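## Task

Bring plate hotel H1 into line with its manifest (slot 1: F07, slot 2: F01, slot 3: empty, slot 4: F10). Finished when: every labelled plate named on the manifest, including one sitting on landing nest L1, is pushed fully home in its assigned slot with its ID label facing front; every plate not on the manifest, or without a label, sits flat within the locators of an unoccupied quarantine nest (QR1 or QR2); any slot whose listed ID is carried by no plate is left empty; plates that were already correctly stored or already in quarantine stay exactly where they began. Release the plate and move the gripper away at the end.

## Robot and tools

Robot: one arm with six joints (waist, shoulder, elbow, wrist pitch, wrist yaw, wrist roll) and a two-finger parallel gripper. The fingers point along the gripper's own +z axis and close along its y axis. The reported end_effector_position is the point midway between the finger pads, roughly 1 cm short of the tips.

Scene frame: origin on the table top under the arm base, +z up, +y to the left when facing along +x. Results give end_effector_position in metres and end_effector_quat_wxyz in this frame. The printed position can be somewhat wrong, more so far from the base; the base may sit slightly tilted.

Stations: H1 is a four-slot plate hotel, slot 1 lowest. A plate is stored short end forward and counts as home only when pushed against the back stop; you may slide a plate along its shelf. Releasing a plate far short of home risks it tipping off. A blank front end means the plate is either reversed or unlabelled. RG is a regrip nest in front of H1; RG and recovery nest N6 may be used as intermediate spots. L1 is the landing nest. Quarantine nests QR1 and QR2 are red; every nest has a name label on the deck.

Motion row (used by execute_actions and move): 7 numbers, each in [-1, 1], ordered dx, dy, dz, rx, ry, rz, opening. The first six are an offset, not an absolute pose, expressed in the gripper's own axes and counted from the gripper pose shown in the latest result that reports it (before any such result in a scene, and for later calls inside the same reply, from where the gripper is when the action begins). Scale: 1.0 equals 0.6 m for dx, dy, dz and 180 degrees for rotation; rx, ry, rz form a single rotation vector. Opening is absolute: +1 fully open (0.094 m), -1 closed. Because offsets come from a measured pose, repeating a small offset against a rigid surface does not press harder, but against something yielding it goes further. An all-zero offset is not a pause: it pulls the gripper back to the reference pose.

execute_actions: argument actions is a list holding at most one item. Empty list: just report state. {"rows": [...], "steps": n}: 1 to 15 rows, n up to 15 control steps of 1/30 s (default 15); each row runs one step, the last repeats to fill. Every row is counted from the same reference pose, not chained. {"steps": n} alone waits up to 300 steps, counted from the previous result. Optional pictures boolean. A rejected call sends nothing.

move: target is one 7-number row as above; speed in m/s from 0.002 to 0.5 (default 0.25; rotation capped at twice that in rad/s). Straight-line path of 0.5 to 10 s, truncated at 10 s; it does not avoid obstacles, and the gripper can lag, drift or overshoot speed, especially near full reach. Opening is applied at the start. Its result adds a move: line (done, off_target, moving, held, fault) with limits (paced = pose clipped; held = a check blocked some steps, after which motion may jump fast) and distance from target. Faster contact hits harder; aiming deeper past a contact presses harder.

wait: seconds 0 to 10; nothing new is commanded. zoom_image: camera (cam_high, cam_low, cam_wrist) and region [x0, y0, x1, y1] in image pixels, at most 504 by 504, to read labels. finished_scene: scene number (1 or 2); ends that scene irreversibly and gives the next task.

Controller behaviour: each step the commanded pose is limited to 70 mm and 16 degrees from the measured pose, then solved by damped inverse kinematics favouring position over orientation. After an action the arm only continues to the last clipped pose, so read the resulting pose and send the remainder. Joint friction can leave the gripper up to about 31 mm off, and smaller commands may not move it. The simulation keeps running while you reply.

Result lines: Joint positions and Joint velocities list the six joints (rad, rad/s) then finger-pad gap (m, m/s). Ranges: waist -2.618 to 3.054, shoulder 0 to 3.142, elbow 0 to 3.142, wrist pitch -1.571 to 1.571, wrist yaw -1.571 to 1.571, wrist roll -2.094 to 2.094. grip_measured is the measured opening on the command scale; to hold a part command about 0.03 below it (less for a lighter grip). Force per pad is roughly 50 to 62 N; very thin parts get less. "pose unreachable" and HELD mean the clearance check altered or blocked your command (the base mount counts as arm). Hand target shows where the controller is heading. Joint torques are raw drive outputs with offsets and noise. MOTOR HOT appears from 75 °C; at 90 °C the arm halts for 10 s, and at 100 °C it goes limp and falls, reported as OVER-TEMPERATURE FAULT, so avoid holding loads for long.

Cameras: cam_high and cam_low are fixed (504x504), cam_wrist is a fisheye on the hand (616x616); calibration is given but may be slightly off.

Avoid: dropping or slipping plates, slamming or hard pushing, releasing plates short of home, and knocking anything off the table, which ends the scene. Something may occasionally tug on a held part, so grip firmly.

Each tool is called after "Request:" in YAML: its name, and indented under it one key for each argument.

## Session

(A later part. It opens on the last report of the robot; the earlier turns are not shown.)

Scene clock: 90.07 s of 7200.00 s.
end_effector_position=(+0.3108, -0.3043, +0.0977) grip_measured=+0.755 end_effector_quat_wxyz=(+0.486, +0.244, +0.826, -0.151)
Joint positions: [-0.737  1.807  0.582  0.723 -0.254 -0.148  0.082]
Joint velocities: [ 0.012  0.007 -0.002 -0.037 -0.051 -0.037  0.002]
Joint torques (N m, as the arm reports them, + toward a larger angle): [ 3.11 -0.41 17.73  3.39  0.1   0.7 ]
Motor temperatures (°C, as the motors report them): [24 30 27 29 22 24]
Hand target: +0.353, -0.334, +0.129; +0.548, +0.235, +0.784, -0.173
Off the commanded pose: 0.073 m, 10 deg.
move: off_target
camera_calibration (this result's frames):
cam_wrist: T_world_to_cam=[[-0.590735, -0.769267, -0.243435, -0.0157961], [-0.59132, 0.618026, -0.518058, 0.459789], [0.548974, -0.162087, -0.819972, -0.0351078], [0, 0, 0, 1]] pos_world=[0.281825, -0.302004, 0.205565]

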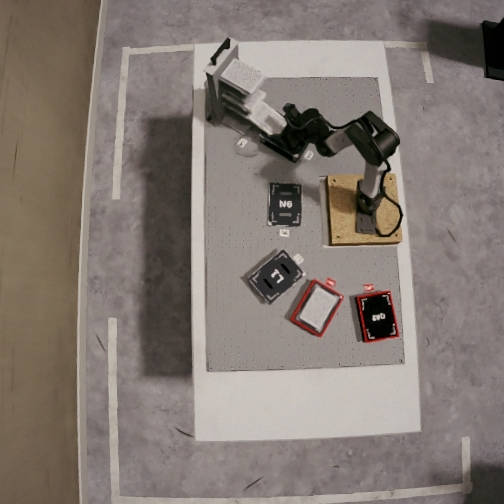

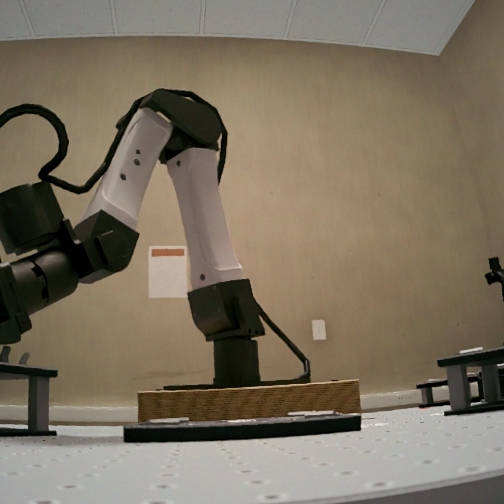

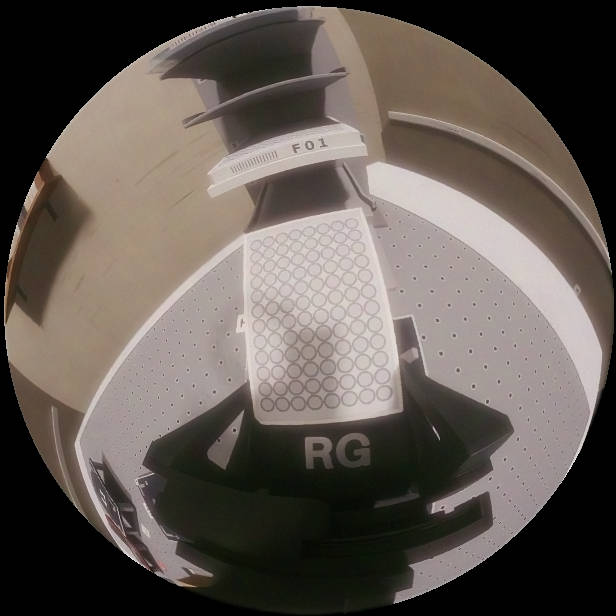

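Request:
move:
  target: [0.012,0,-0.15,0,0.05,0,0.72]
  speed: 0.04

Request:
zoom_image:
  camera: "cam_low"
  region: [0, 250, 140, 400]

Request:
zoom_image:
  camera: "cam_wrist"
  region: [180, 150, 480, 450]

Scene clock: 94.33 s of 7200.00 s.
end_effector_position=(+0.2486, -0.2685, +0.1402) grip_measured=+0.755 end_effector_quat_wxyz=(+0.424, +0.255, +0.858, -0.139)
Joint positions: [-0.821  1.349  0.524  0.166 -0.285 -0.239  0.082]
Joint velocities: [-0.007 -0.002 -0.007  0.051 -0.051 -0.022 -0.001]
Joint torques (N m, as the arm reports them, + toward a larger angle): [-0.72 -7.91  5.86  1.74 -0.25 -0.07]
Motor temperatures (°C, as the motors report them): [24 30 28 30 22 24]
Hand target: +0.242, -0.261, +0.135; +0.419, +0.253, +0.862, -0.132
Off the commanded pose: 0.013 m, 1 deg.
move: off_target
camera_calibration (this result's frames):
cam_wrist: T_world_to_cam=[[-0.627144, -0.746816, -0.22126, -0.00274561], [-0.642495, 0.656591, -0.39508, 0.428722], [0.440329, -0.105614, -0.891603, 0.0918344], [0, 0, 0, 1]] pos_world=[0.233293, -0.273847, 0.250652]

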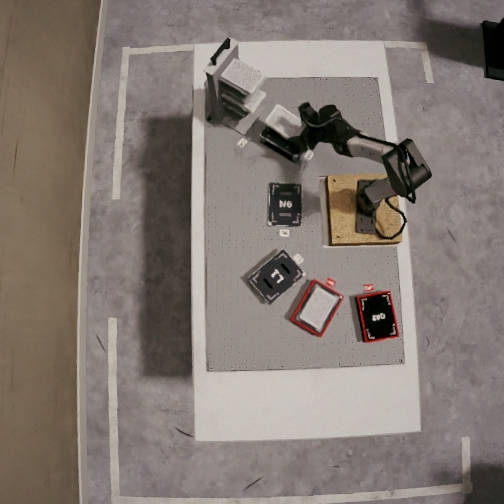

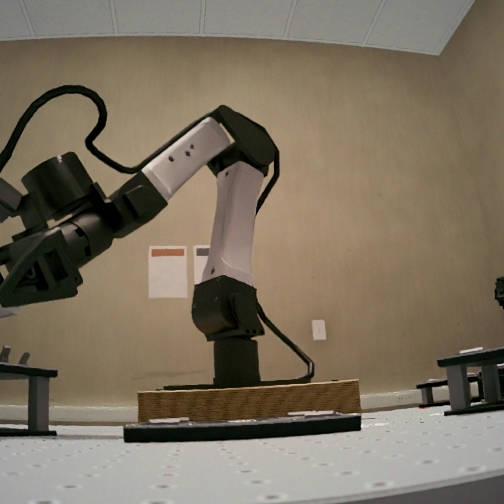

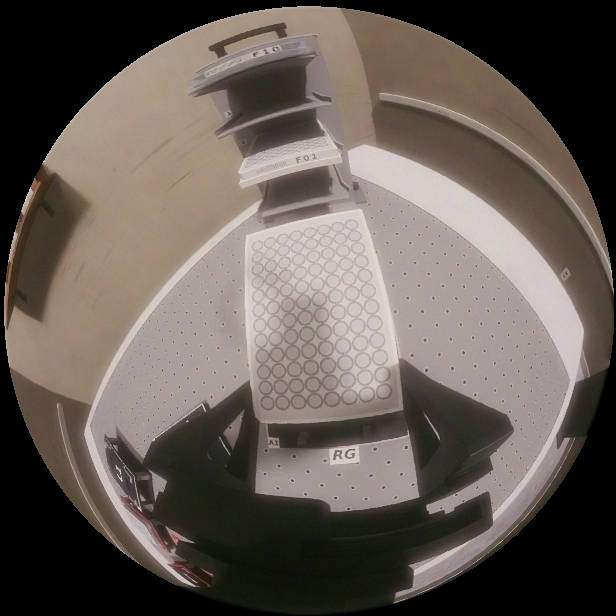

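Region (0, 250, 140, 400) of cam_low's 504x504 image, scaled by 3.360, with more detail than that image has; it fills the left 470 columns of this view, and the rest is white.

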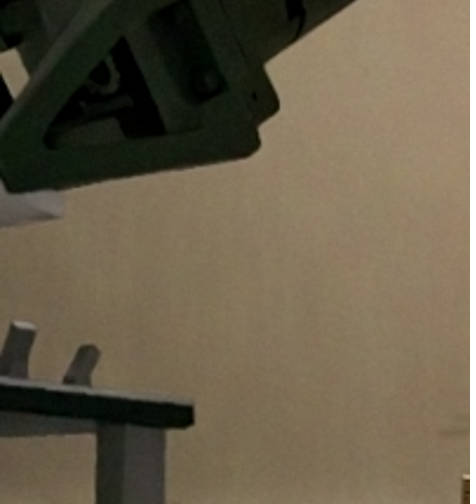

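Region (180, 150, 480, 450) of cam_wrist's 616x616 image, scaled by 1.680, with more detail than that image has.

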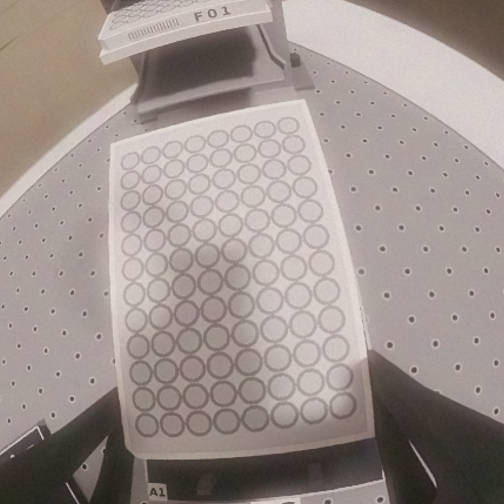

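Request:
move:
  target: [0.065,0.01,0.01,0,0.047,0.005,0.72]
  speed: 0.03

Request:
zoom_image:
  camera: "cam_low"
  region: [0, 280, 110, 400]

Request:
zoom_image:
  camera: "cam_wrist"
  region: [180, 170, 480, 470]

Scene clock: 100.10 s of 7200.00 s.
end_effector_position=(+0.2393, -0.2589, +0.1232) grip_measured=+0.755 end_effector_quat_wxyz=(+0.385, +0.269, +0.874, -0.126)
Joint positions: [-0.809  1.349  0.524  0.078 -0.249 -0.24   0.082]
Joint velocities: [ 0.002 -0.002 -0.032 -0.022 -0.022 -0.007 -0.   ]
Joint torques (N m, as the arm reports them, + toward a larger angle): [ 0.69 -2.95  7.38  1.65 -0.05 -0.06]
Motor temperatures (°C, as the motors report them): [24 30 28 30 22 24]
Hand target: +0.236, -0.253, +0.106; +0.360, +0.270, +0.885, -0.116
Off the commanded pose: 0.019 m, 3 deg.
After step 90, 0.10 s passed at rest.
move: off_target
camera_calibration (this result's frames):
cam_wrist: T_world_to_cam=[[-0.654501, -0.723947, -0.218013, 0.00689949], [-0.656735, 0.687239, -0.310487, 0.410672], [0.374602, -0.0600371, -0.92524, 0.113498], [0, 0, 0, 1]] pos_world=[0.231702, -0.270421, 0.234026]

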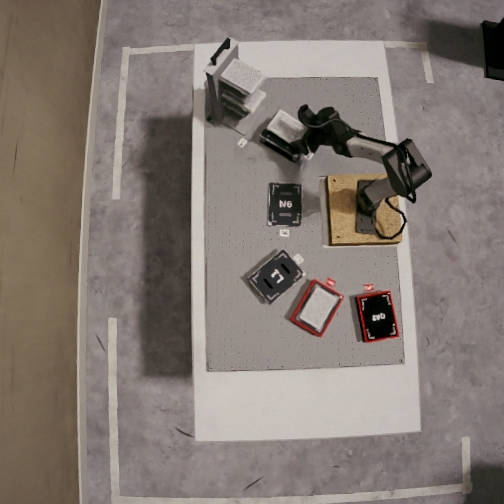

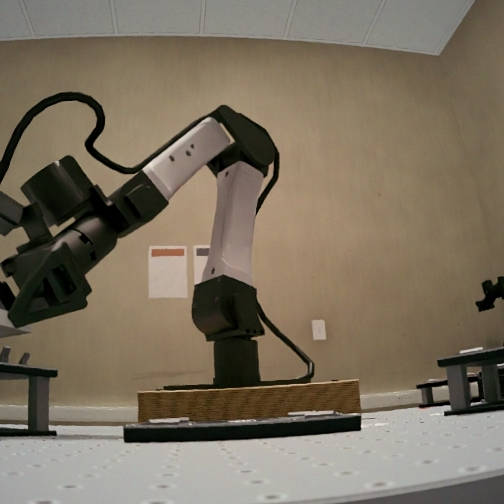

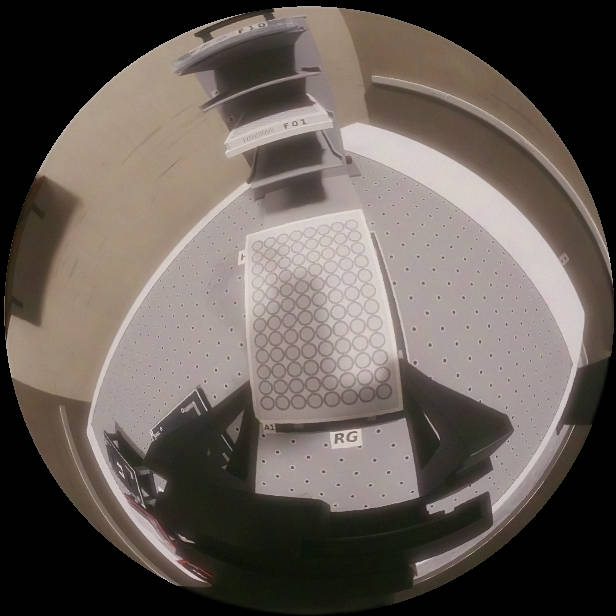

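Region (0, 280, 110, 400) of cam_low's 504x504 image, scaled by 4.200, with more detail than that image has; it fills the left 462 columns of this view, and the rest is white.

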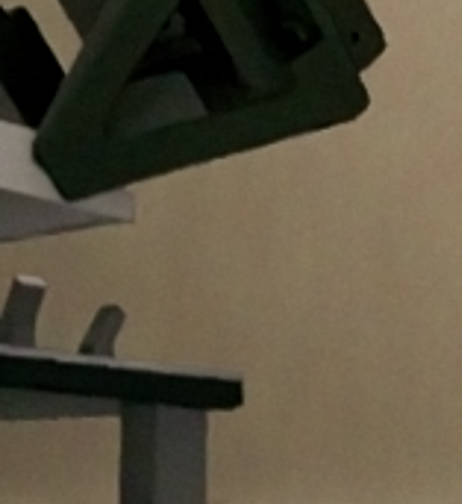

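Region (180, 170, 480, 470) of cam_wrist's 616x616 image, scaled by 1.680, with more detail than that image has.

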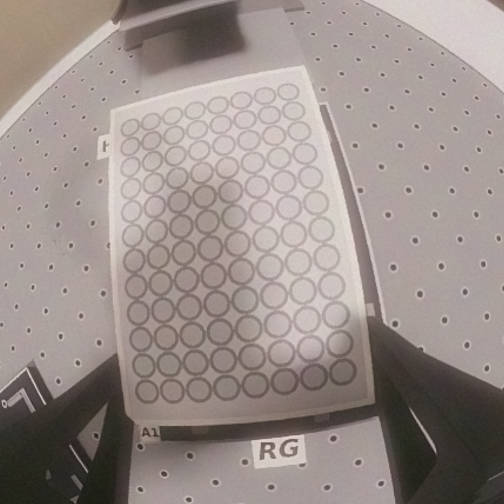

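Request:
move:
  target: [0.046,0.002,0.036,0,0.03,0.004,0.72]
  speed: 0.02

Request:
zoom_image:
  camera: "cam_low"
  region: [0, 280, 110, 400]

Request:
zoom_image:
  camera: "cam_wrist"
  region: [180, 170, 480, 470]

Scene clock: 103.50 s of 7200.00 s.
end_effector_position=(+0.2389, -0.2579, +0.0984) grip_measured=+0.755 end_effector_quat_wxyz=(+0.358, +0.275, +0.885, -0.115)
Joint positions: [-0.799  1.436  0.524  0.104 -0.23  -0.24   0.082]
Joint velocities: [-0.002  0.007  0.007  0.037 -0.051 -0.139 -0.001]
Joint torques (N m, as the arm reports them, + toward a larger angle): [ 0.64 -4.    7.69  1.71 -0.01  0.08]
Motor temperatures (°C, as the motors report them): [24 30 28 30 22 24]
Hand target: +0.237, -0.256, +0.089; +0.344, +0.279, +0.890, -0.111
Off the commanded pose: 0.010 m, 2 deg.
move: done
camera_calibration (this result's frames):
cam_wrist: T_world_to_cam=[[-0.667126, -0.712563, -0.217248, 0.00782473], [-0.667602, 0.70127, -0.250055, 0.402289], [0.330529, -0.0217825, -0.943544, 0.112951], [0, 0, 0, 1]] pos_world=[0.236456, -0.274077, 0.208868]

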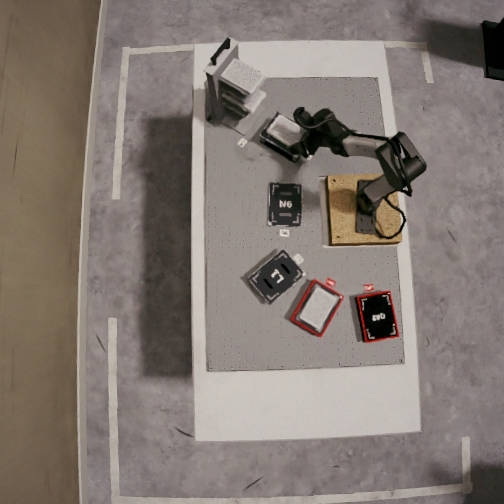

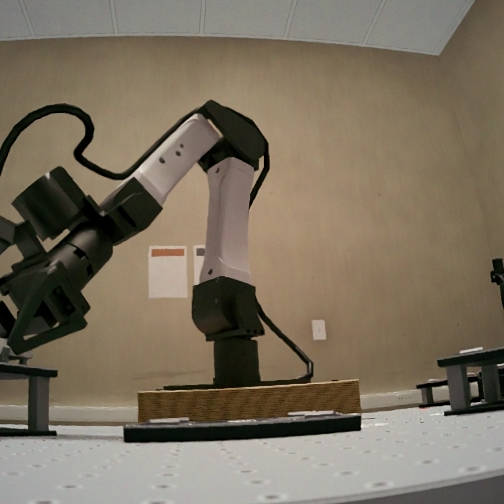

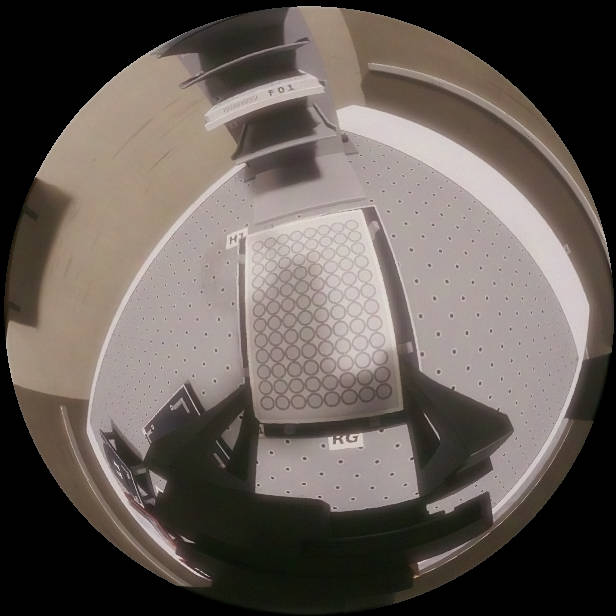

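Region (0, 280, 110, 400) of cam_low's 504x504 image, scaled by 4.200, with more detail than that image has; it fills the left 462 columns of this view, and the rest is white.

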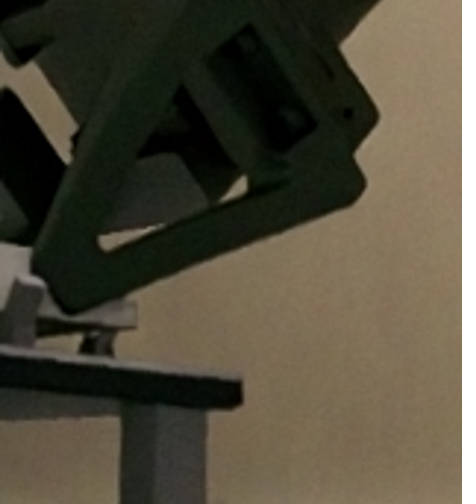

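Region (180, 170, 480, 470) of cam_wrist's 616x616 image, scaled by 1.680, with more detail than that image has.

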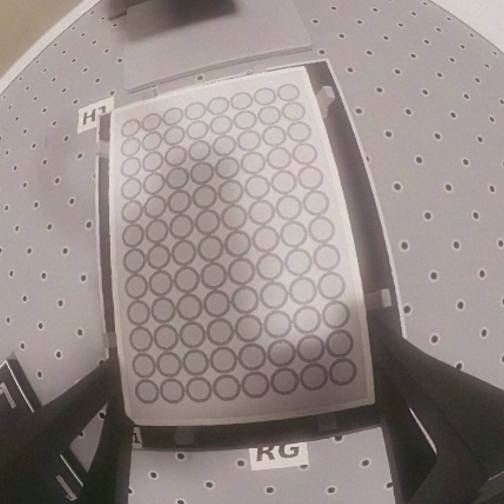

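Request:
move:
  target: [0.016,0,0.022,0,-0.005,0,0.72]
  speed: 0.015

Request:
execute_actions:
  actions:
    - {"rows":[[0,0,0,0,0,0,0.8],[0,0,0,0,0,0,0.85],[0,0,0,0,0,0,1]],"steps":10}
  pictures: false

Request:
move:
  target: [0.012,0,-0.006,0,-0.135,0,1]
  speed: 0.06

Request:
zoom_image:
  camera: "cam_low"
  region: [0, 270, 140, 400]

Request:
zoom_image:
  camera: "cam_wrist"
  region: [200, 230, 460, 470]

Scene clock: 106.30 s of 7200.00 s.
end_effector_position=(+0.2459, -0.2639, +0.0992) grip_measured=+0.755 end_effector_quat_wxyz=(+0.380, +0.267, +0.877, -0.124)
Joint positions: [-0.799  1.468  0.509  0.2   -0.243 -0.24   0.082]
Joint velocities: [-0.017  0.007  0.017 -0.007  0.007 -0.007  0.   ]
Joint torques (N m, as the arm reports them, + toward a larger angle): [ 0.13 -4.    5.32  1.99 -0.05  0.11]
Motor temperatures (°C, as the motors report them): [24 30 28 30 22 24]
Hand target: +0.240, -0.258, +0.083; +0.365, +0.274, +0.882, -0.117
Off the commanded pose: 0.018 m, 2 deg.
move: off_target
camera_calibration (this result's frames):
cam_wrist: T_world_to_cam=[[-0.652469, -0.72625, -0.216437, 0.00111291], [-0.663793, 0.685499, -0.299113, 0.411151], [0.365598, -0.0514925, -0.929347, 0.0933427], [0, 0, 0, 1]] pos_world=[0.23952, -0.276229, 0.209969]

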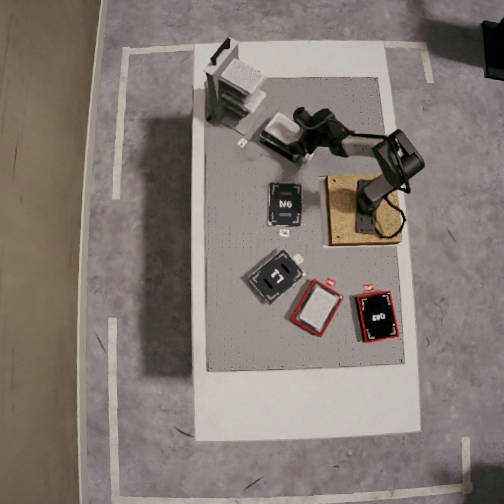

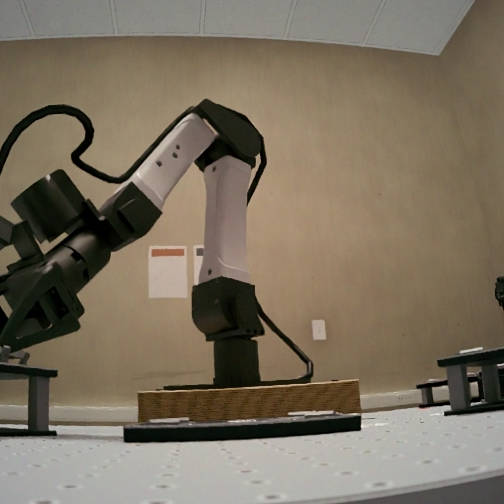

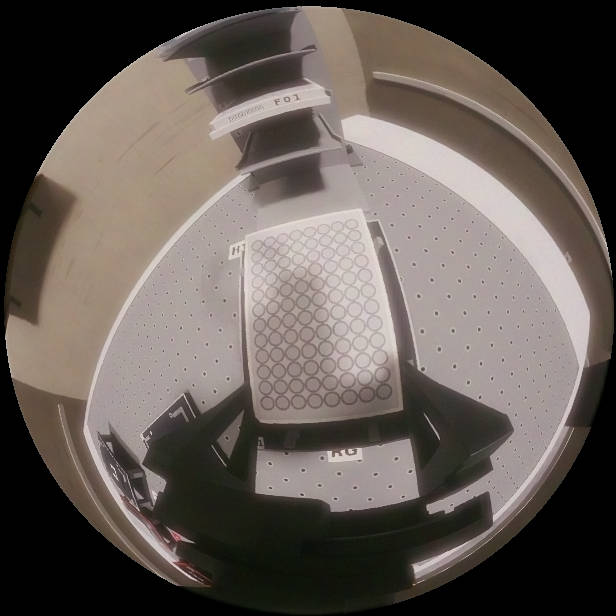

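Scene clock: 106.63 s of 7200.00 s.
end_effector_position=(+0.2486, -0.2614, +0.1043) grip_measured=+1.000 end_effector_quat_wxyz=(+0.389, +0.261, +0.876, -0.118)
Joint positions: [-0.799  1.452  0.509  0.195 -0.264 -0.239  0.094]
Joint velocities: [-0.007  0.002  0.002  0.022  0.037 -0.066  0.   ]
Joint torques (N m, as the arm reports them, + toward a larger angle): [ 0.   -5.21  7.63  1.84  0.03  0.05]
Motor temperatures (°C, as the motors report them): [24 30 28 30 22 24]
Hand target: +0.246, -0.264, +0.099; +0.380, +0.267, +0.877, -0.124
Off the commanded pose: 0.006 m, 1 deg.
Steps of this call (steps 1 to 10: all 10 steps of this action). Readings (end_effector_position):
1: (+0.2463, -0.2635, +0.0993)
2: (+0.2468, -0.2629, +0.0993)
4: (+0.2468, -0.2614, +0.1028)
8: (+0.2486, -0.2614, +0.1043)
10: the state above

Scene clock: 111.03 s of 7200.00 s.
end_effector_position=(+0.2485, -0.2650, +0.1185) grip_measured=+1.000 end_effector_quat_wxyz=(+0.577, +0.220, +0.763, -0.190)
Joint positions: [-0.862  1.787  0.195  1.325 -0.388 -0.137  0.094]
Joint velocities: [ 0.002 -0.002 -0.012  0.037 -0.066 -0.037  0.   ]
Joint torques (N m, as the arm reports them, + toward a larger angle): [-0.7  -4.46  1.78  2.18 -0.21  0.18]
Motor temperatures (°C, as the motors report them): [24 30 28 30 22 24]
Hand target: +0.242, -0.256, +0.103; +0.564, +0.234, +0.773, -0.171
Off the commanded pose: 0.020 m, 3 deg.
move: off_target
camera_calibration (this result's frames):
cam_wrist: T_world_to_cam=[[-0.548221, -0.803964, -0.230426, -0.0386819], [-0.47644, 0.526661, -0.704012, 0.378724], [0.687356, -0.27617, -0.671767, -0.0597185], [0, 0, 0, 1]] pos_world=[0.200281, -0.247051, 0.217596]

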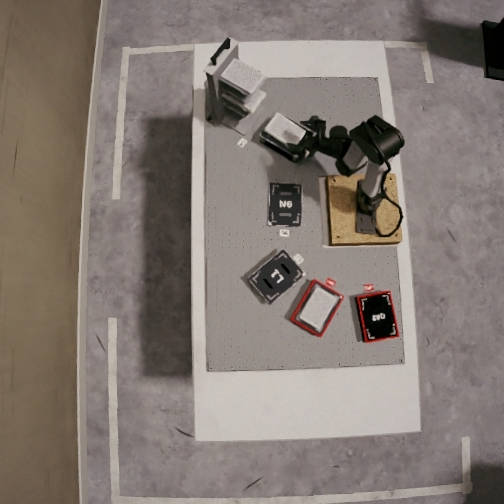

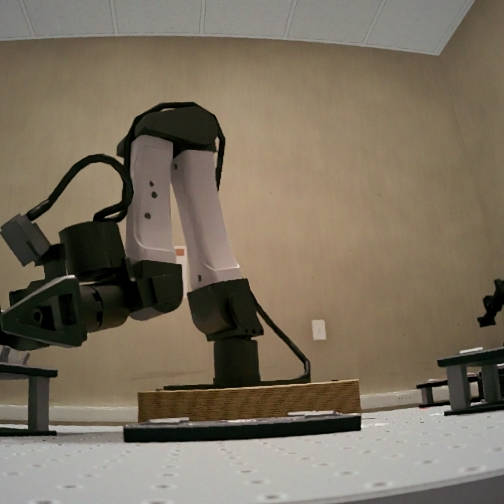

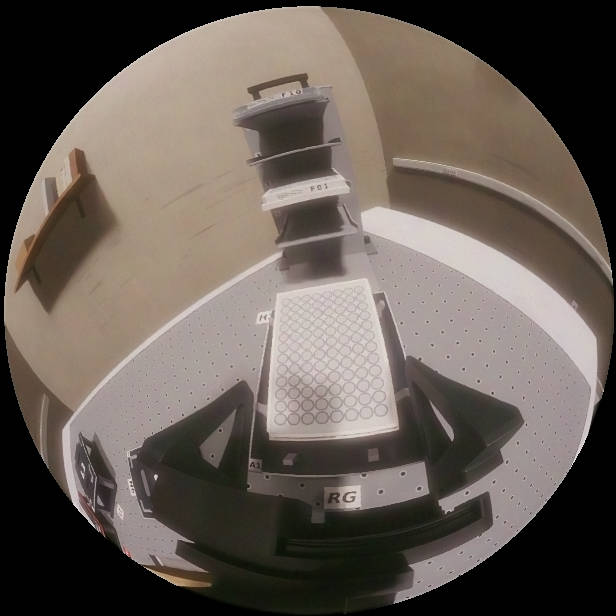

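Region (0, 270, 140, 400) of cam_low's 504x504 image, scaled by 3.600, with more detail than that image has; it fills the top 468 rows of this view, and the rest is white.

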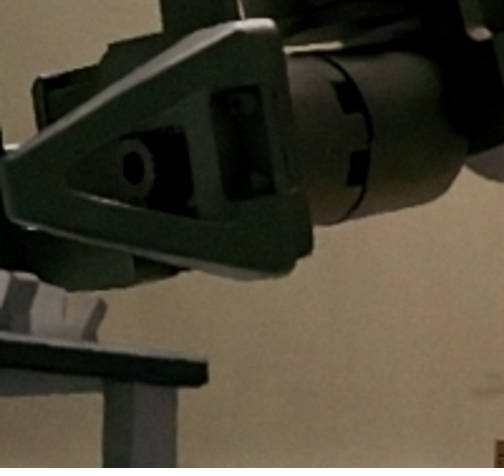

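Region (200, 230, 460, 470) of cam_wrist's 616x616 image, scaled by 1.938, with more detail than that image has; it fills the top 465 rows of this view, and the rest is white.

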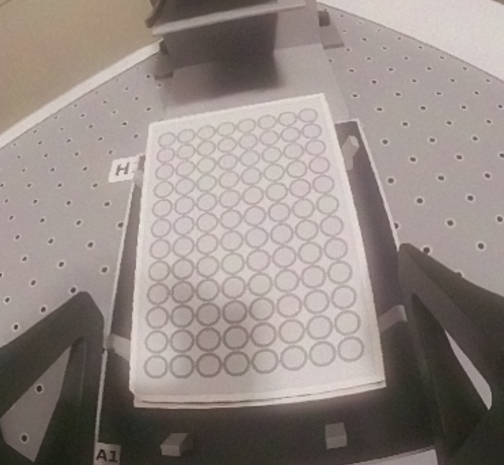

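Request:
move:
  target: [0.0695,0.004,-0.0245,-0.003,0.035,0.012,1]
  speed: 0.025

Request:
zoom_image:
  camera: "cam_low"
  region: [0, 270, 140, 400]

Request:
zoom_image:
  camera: "cam_wrist"
  region: [200, 230, 460, 470]

Scene clock: 115.30 s of 7200.00 s.
end_effector_position=(+0.2375, -0.2634, +0.1029) grip_measured=+1.000 end_effector_quat_wxyz=(+0.560, +0.231, +0.774, -0.183)
Joint positions: [-0.894  1.821  0.176  1.326 -0.407 -0.152  0.094]
Joint velocities: [-0.022 -0.002 -0.022 -0.007 -0.007 -0.037  0.   ]
Joint torques (N m, as the arm reports them, + toward a larger angle): [-0.73 -4.47  0.61  2.03 -0.21 -0.05]
Motor temperatures (°C, as the motors report them): [24 29 27 30 22 24]
Hand target: +0.228, -0.250, +0.083; +0.538, +0.241, +0.791, -0.163
Off the commanded pose: 0.026 m, 4 deg.
move: off_target
camera_calibration (this result's frames):
cam_wrist: T_world_to_cam=[[-0.563849, -0.789969, -0.240881, -0.0384986], [-0.49192, 0.555527, -0.670376, 0.369519], [0.663392, -0.259497, -0.701835, -0.0489959], [0, 0, 0, 1]] pos_world=[0.19257, -0.248405, 0.204056]

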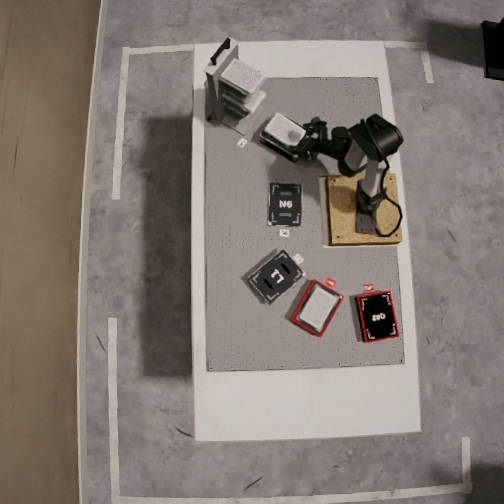

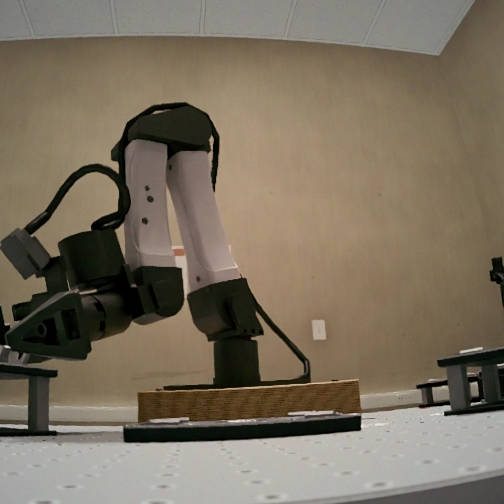

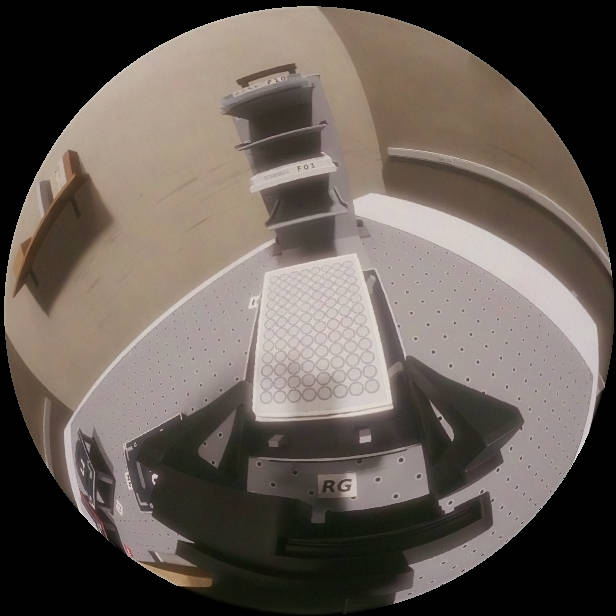

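Region (0, 270, 140, 400) of cam_low's 504x504 image, scaled by 3.600, with more detail than that image has; it fills the top 468 rows of this view, and the rest is white.

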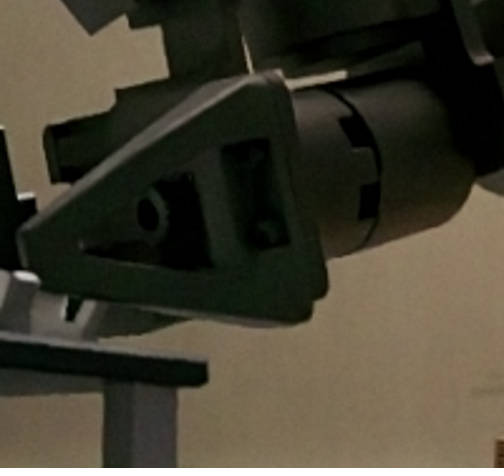

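Region (200, 230, 460, 470) of cam_wrist's 616x616 image, scaled by 1.938, with more detail than that image has; it fills the top 465 rows of this view, and the rest is white.

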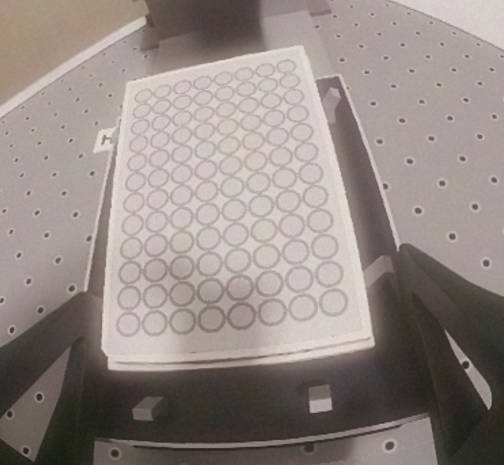

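Request:
move:
  target: [0.025,0.012,-0.036,0,0.02,0.006,1]
  speed: 0.025

Scene clock: 118.60 s of 7200.00 s.
end_effector_position=(+0.2277, -0.2512, +0.1015) grip_measured=+1.000 end_effector_quat_wxyz=(+0.549, +0.239, +0.781, -0.176)
Joint positions: [-0.901  1.737  0.127  1.256 -0.408 -0.156  0.094]
Joint velocities: [ 0.012  0.007  0.012 -0.081 -0.007  0.007  0.   ]
Joint torques (N m, as the arm reports them, + toward a larger angle): [-0.74 -7.94  1.73  1.85 -0.15 -0.06]
Motor temperatures (°C, as the motors report them): [24 29 27 30 22 24]
Hand target: +0.221, -0.244, +0.095; +0.538, +0.244, +0.789, -0.170
Off the commanded pose: 0.012 m, 2 deg.
move: off_target
camera_calibration (this result's frames):
cam_wrist: T_world_to_cam=[[-0.573021, -0.779955, -0.251629, -0.0290651], [-0.502014, 0.576743, -0.644476, 0.36194], [0.647788, -0.242977, -0.722034, -0.0305732], [0, 0, 0, 1]] pos_world=[0.184849, -0.238845, 0.203873]

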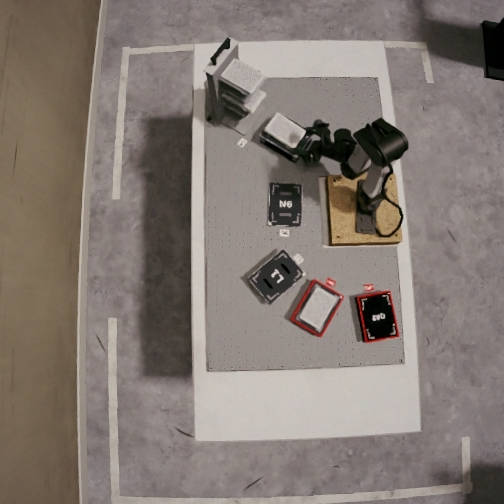

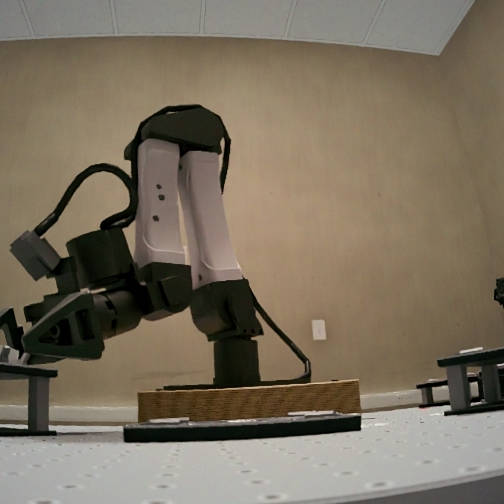

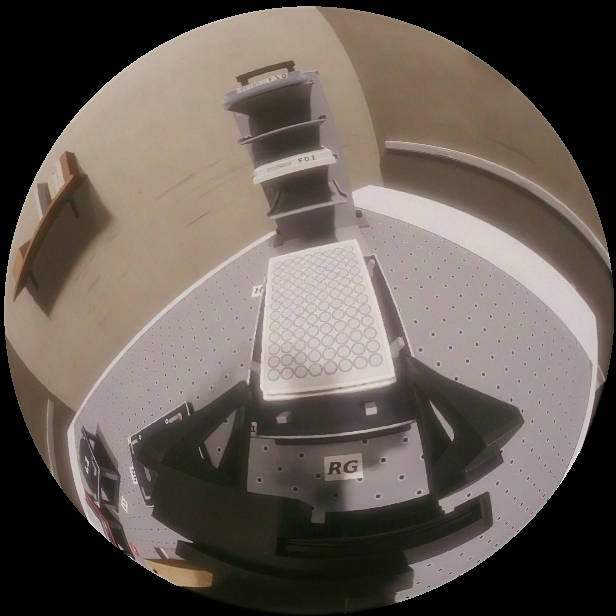

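Down 20 mm, forward 12 mm commanded.

Request:
move:
  target: [0.025,0.0,0.03,0,0.012,0.004,1]
  speed: 0.02

Request:
zoom_image:
  camera: "cam_low"
  region: [0, 270, 140, 400]

Scene clock: 120.97 s of 7200.00 s.
end_effector_position=(+0.2349, -0.2543, +0.0900) grip_measured=+1.000 end_effector_quat_wxyz=(+0.544, +0.238, +0.786, -0.174)
Joint positions: [-0.877  1.837  0.154  1.318 -0.388 -0.156  0.094]
Joint velocities: [-0.012 -0.002  0.007  0.022 -0.051  0.037  0.   ]
Joint torques (N m, as the arm reports them, + toward a larger angle): [ 0.69 -4.06  5.45  1.92  0.02  0.17]
Motor temperatures (°C, as the motors report them): [24 29 27 30 22 24]
Hand target: +0.237, -0.257, +0.081; +0.535, +0.247, +0.790, -0.168
Off the commanded pose: 0.010 m, 2 deg.
move: done
camera_calibration (this result's frames):
cam_wrist: T_world_to_cam=[[-0.572114, -0.781543, -0.24875, -0.0311359], [-0.512473, 0.577434, -0.635563, 0.361716], [0.640357, -0.236137, -0.730878, -0.0400327], [0, 0, 0, 1]] pos_world=[0.193191, -0.242654, 0.192889]

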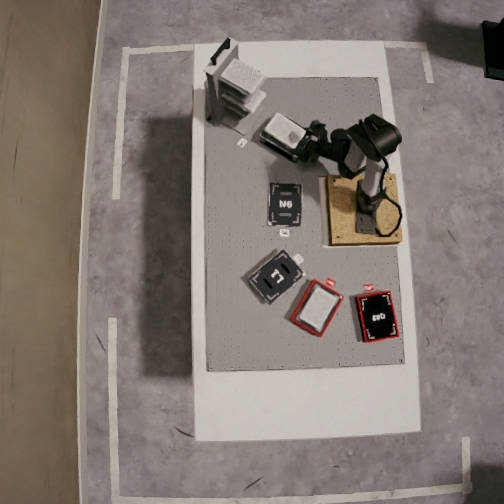

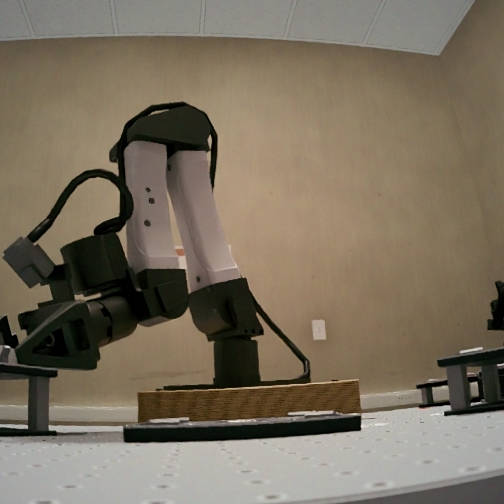

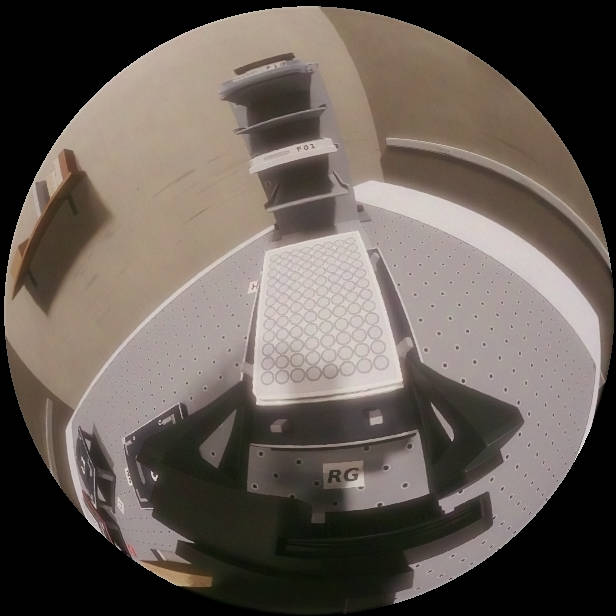

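Region (0, 270, 140, 400) of cam_low's 504x504 image, scaled by 3.600, with more detail than that image has; it fills the top 468 rows of this view, and the rest is white.

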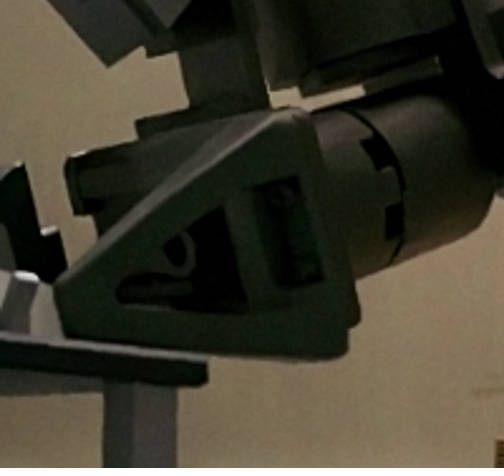

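Request:
execute_actions:
  actions:
    - {"rows":[[0,0,0,0,0,0,0.85],[0,0,0,0,0,0,0.82],[0,0,0,0,0,0,0.8],[0,0,0,0,0,0,0.78],[0,0,0,0,0,0,0.76],[0,0,0,0,0,0,0.72]],"steps":12}
  pictures: false

Request:
move:
  target: [-0.09,0,-0.033,0,0.015,0,0.72]
  speed: 0.04

Request:
zoom_image:
  camera: "cam_wrist"
  region: [200, 150, 460, 420]

Scene clock: 123.57 s of 7200.00 s.
end_effector_position=(+0.2349, -0.2544, +0.0901) grip_measured=+0.752 end_effector_quat_wxyz=(+0.544, +0.238, +0.785, -0.174)
Joint positions: [-0.877  1.837  0.154  1.319 -0.388 -0.156  0.082]
Joint velocities: [-0.027  0.007 -0.012  0.007 -0.037  0.051 -0.   ]
Joint torques (N m, as the arm reports them, + toward a larger angle): [-0.03 -6.7   3.57  2.09 -0.12  0.05]
Motor temperatures (°C, as the motors report them): [24 29 27 30 22 24]
Hand target: +0.235, -0.254, +0.090; +0.544, +0.238, +0.786, -0.174
Off the commanded pose: 0.000 m, 0 deg.
Steps of this call (steps 1 to 66: nothing new was sent; steps 67 to 78: all 12 steps of this action). Readings (end_effector_position):
67: (+0.2349, -0.2544, +0.0901)
68: (+0.2349, -0.2544, +0.0901)
70: (+0.2349, -0.2544, +0.0901)
74: (+0.2349, -0.2544, +0.0901)
78: the state above

Scene clock: 125.83 s of 7200.00 s.
end_effector_position=(+0.2318, -0.2486, +0.1333) grip_measured=+0.752 end_effector_quat_wxyz=(+0.517, +0.251, +0.804, -0.153)
Joint positions: [-0.877  1.33   0.233  0.65  -0.388 -0.163  0.082]
Joint velocities: [ 0.002 -0.012  0.007 -0.037 -0.022 -0.022  0.001]
Joint torques (N m, as the arm reports them, + toward a larger angle): [ 0.36 -6.5   9.24  1.93 -0.04 -0.07]
Motor temperatures (°C, as the motors report them): [24 29 27 31 22 24]
Hand target: +0.235, -0.255, +0.147; +0.526, +0.241, +0.798, -0.169
Off the commanded pose: 0.016 m, 2 deg.
move: off_target
camera_calibration (this result's frames):
cam_wrist: T_world_to_cam=[[-0.583132, -0.765394, -0.272265, -0.00792409], [-0.542012, 0.616206, -0.571413, 0.392375], [0.605128, -0.185638, -0.774183, 0.0214797], [0, 0, 0, 1]] pos_world=[0.195053, -0.243861, 0.23868]

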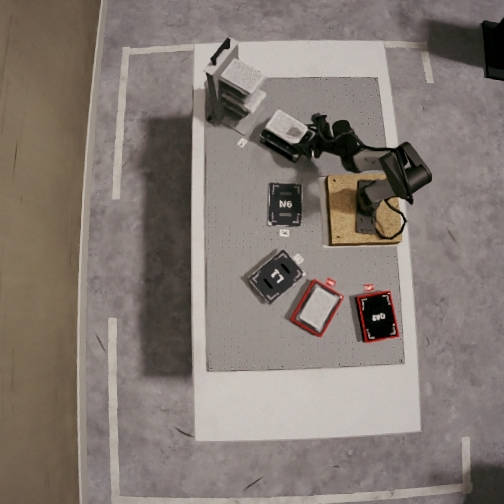

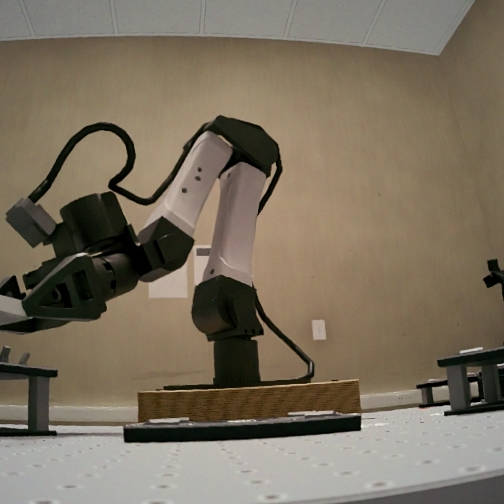

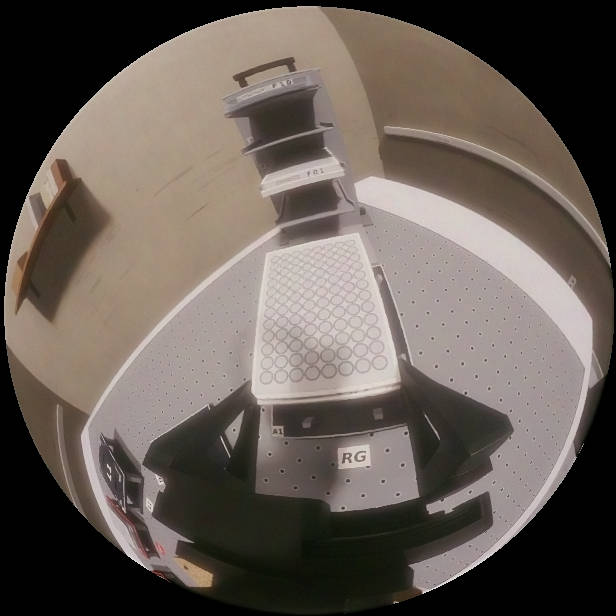

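Region (200, 150, 460, 420) of cam_wrist's 616x616 image, scaled by 1.867, with more detail than that image has; it fills the left 485 columns of this view, and the rest is white.

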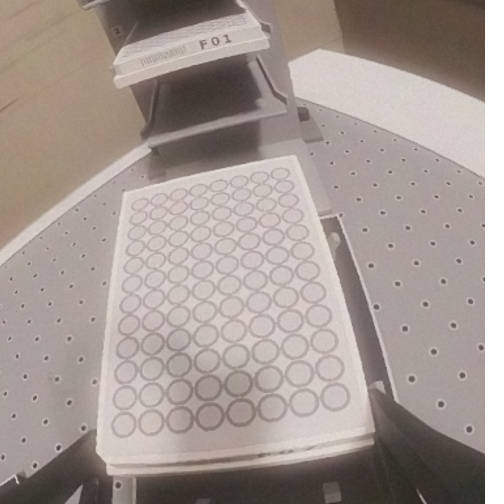

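Request:
move:
  target: [-0.064,-0.0125,0.115,0.006,-0.007,-0.002,0.72]
  speed: 0.05

Request:
zoom_image:
  camera: "cam_wrist"
  region: [210, 140, 420, 320]

Scene clock: 130.20 s of 7200.00 s.
end_effector_position=(+0.2868, -0.2920, +0.1362) grip_measured=+0.752 end_effector_quat_wxyz=(+0.519, +0.250, +0.801, -0.161)
Joint positions: [-0.779  1.608  0.47   0.717 -0.289 -0.123  0.082]
Joint velocities: [-0.012  0.022 -0.012 -0.022 -0.007  0.066 -0.   ]
Joint torques (N m, as the arm reports them, + toward a larger angle): [ 0.67 -5.55  9.15  2.27 -0.03  0.19]
Motor temperatures (°C, as the motors report them): [24 29 27 31 22 24]
Hand target: +0.293, -0.298, +0.139; +0.524, +0.252, +0.797, -0.165
Off the commanded pose: 0.010 m, 1 deg.
move: done
camera_calibration (this result's frames):
cam_wrist: T_world_to_cam=[[-0.587742, -0.765589, -0.261595, -0.00856365], [-0.537273, 0.611089, -0.581299, 0.44899], [0.604894, -0.201106, -0.770493, -0.022583], [0, 0, 0, 1]] pos_world=[0.249857, -0.28547, 0.241357]

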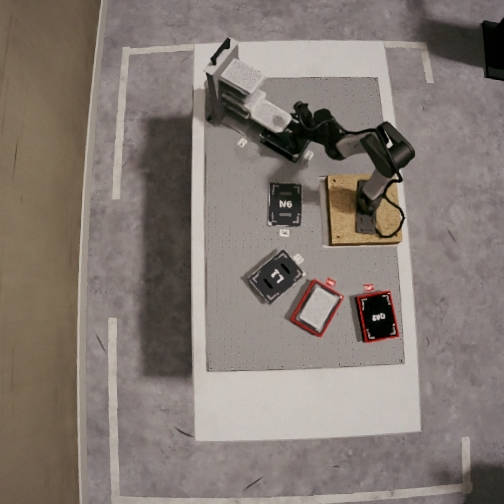

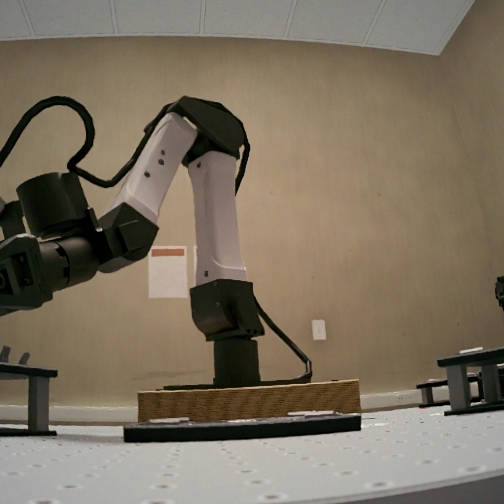

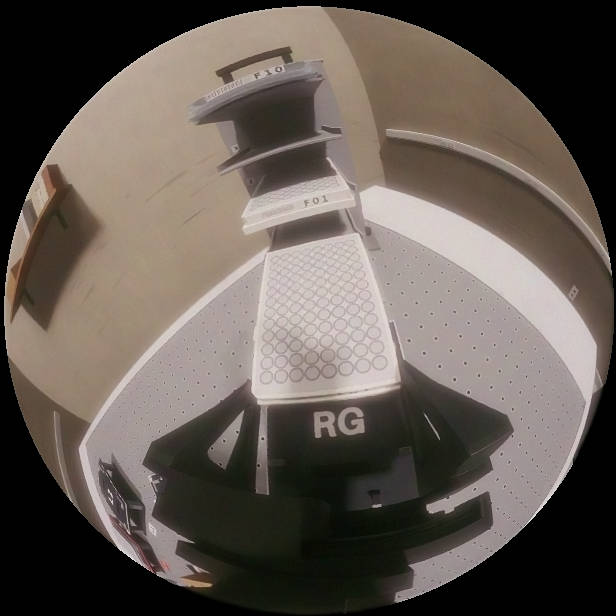

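Region (210, 140, 420, 320) of cam_wrist's 616x616 image, scaled by 2.400, with more detail than that image has; it fills the top 432 rows of this view, and the rest is white.

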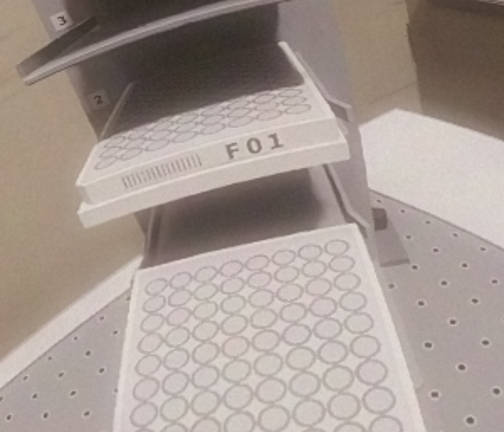

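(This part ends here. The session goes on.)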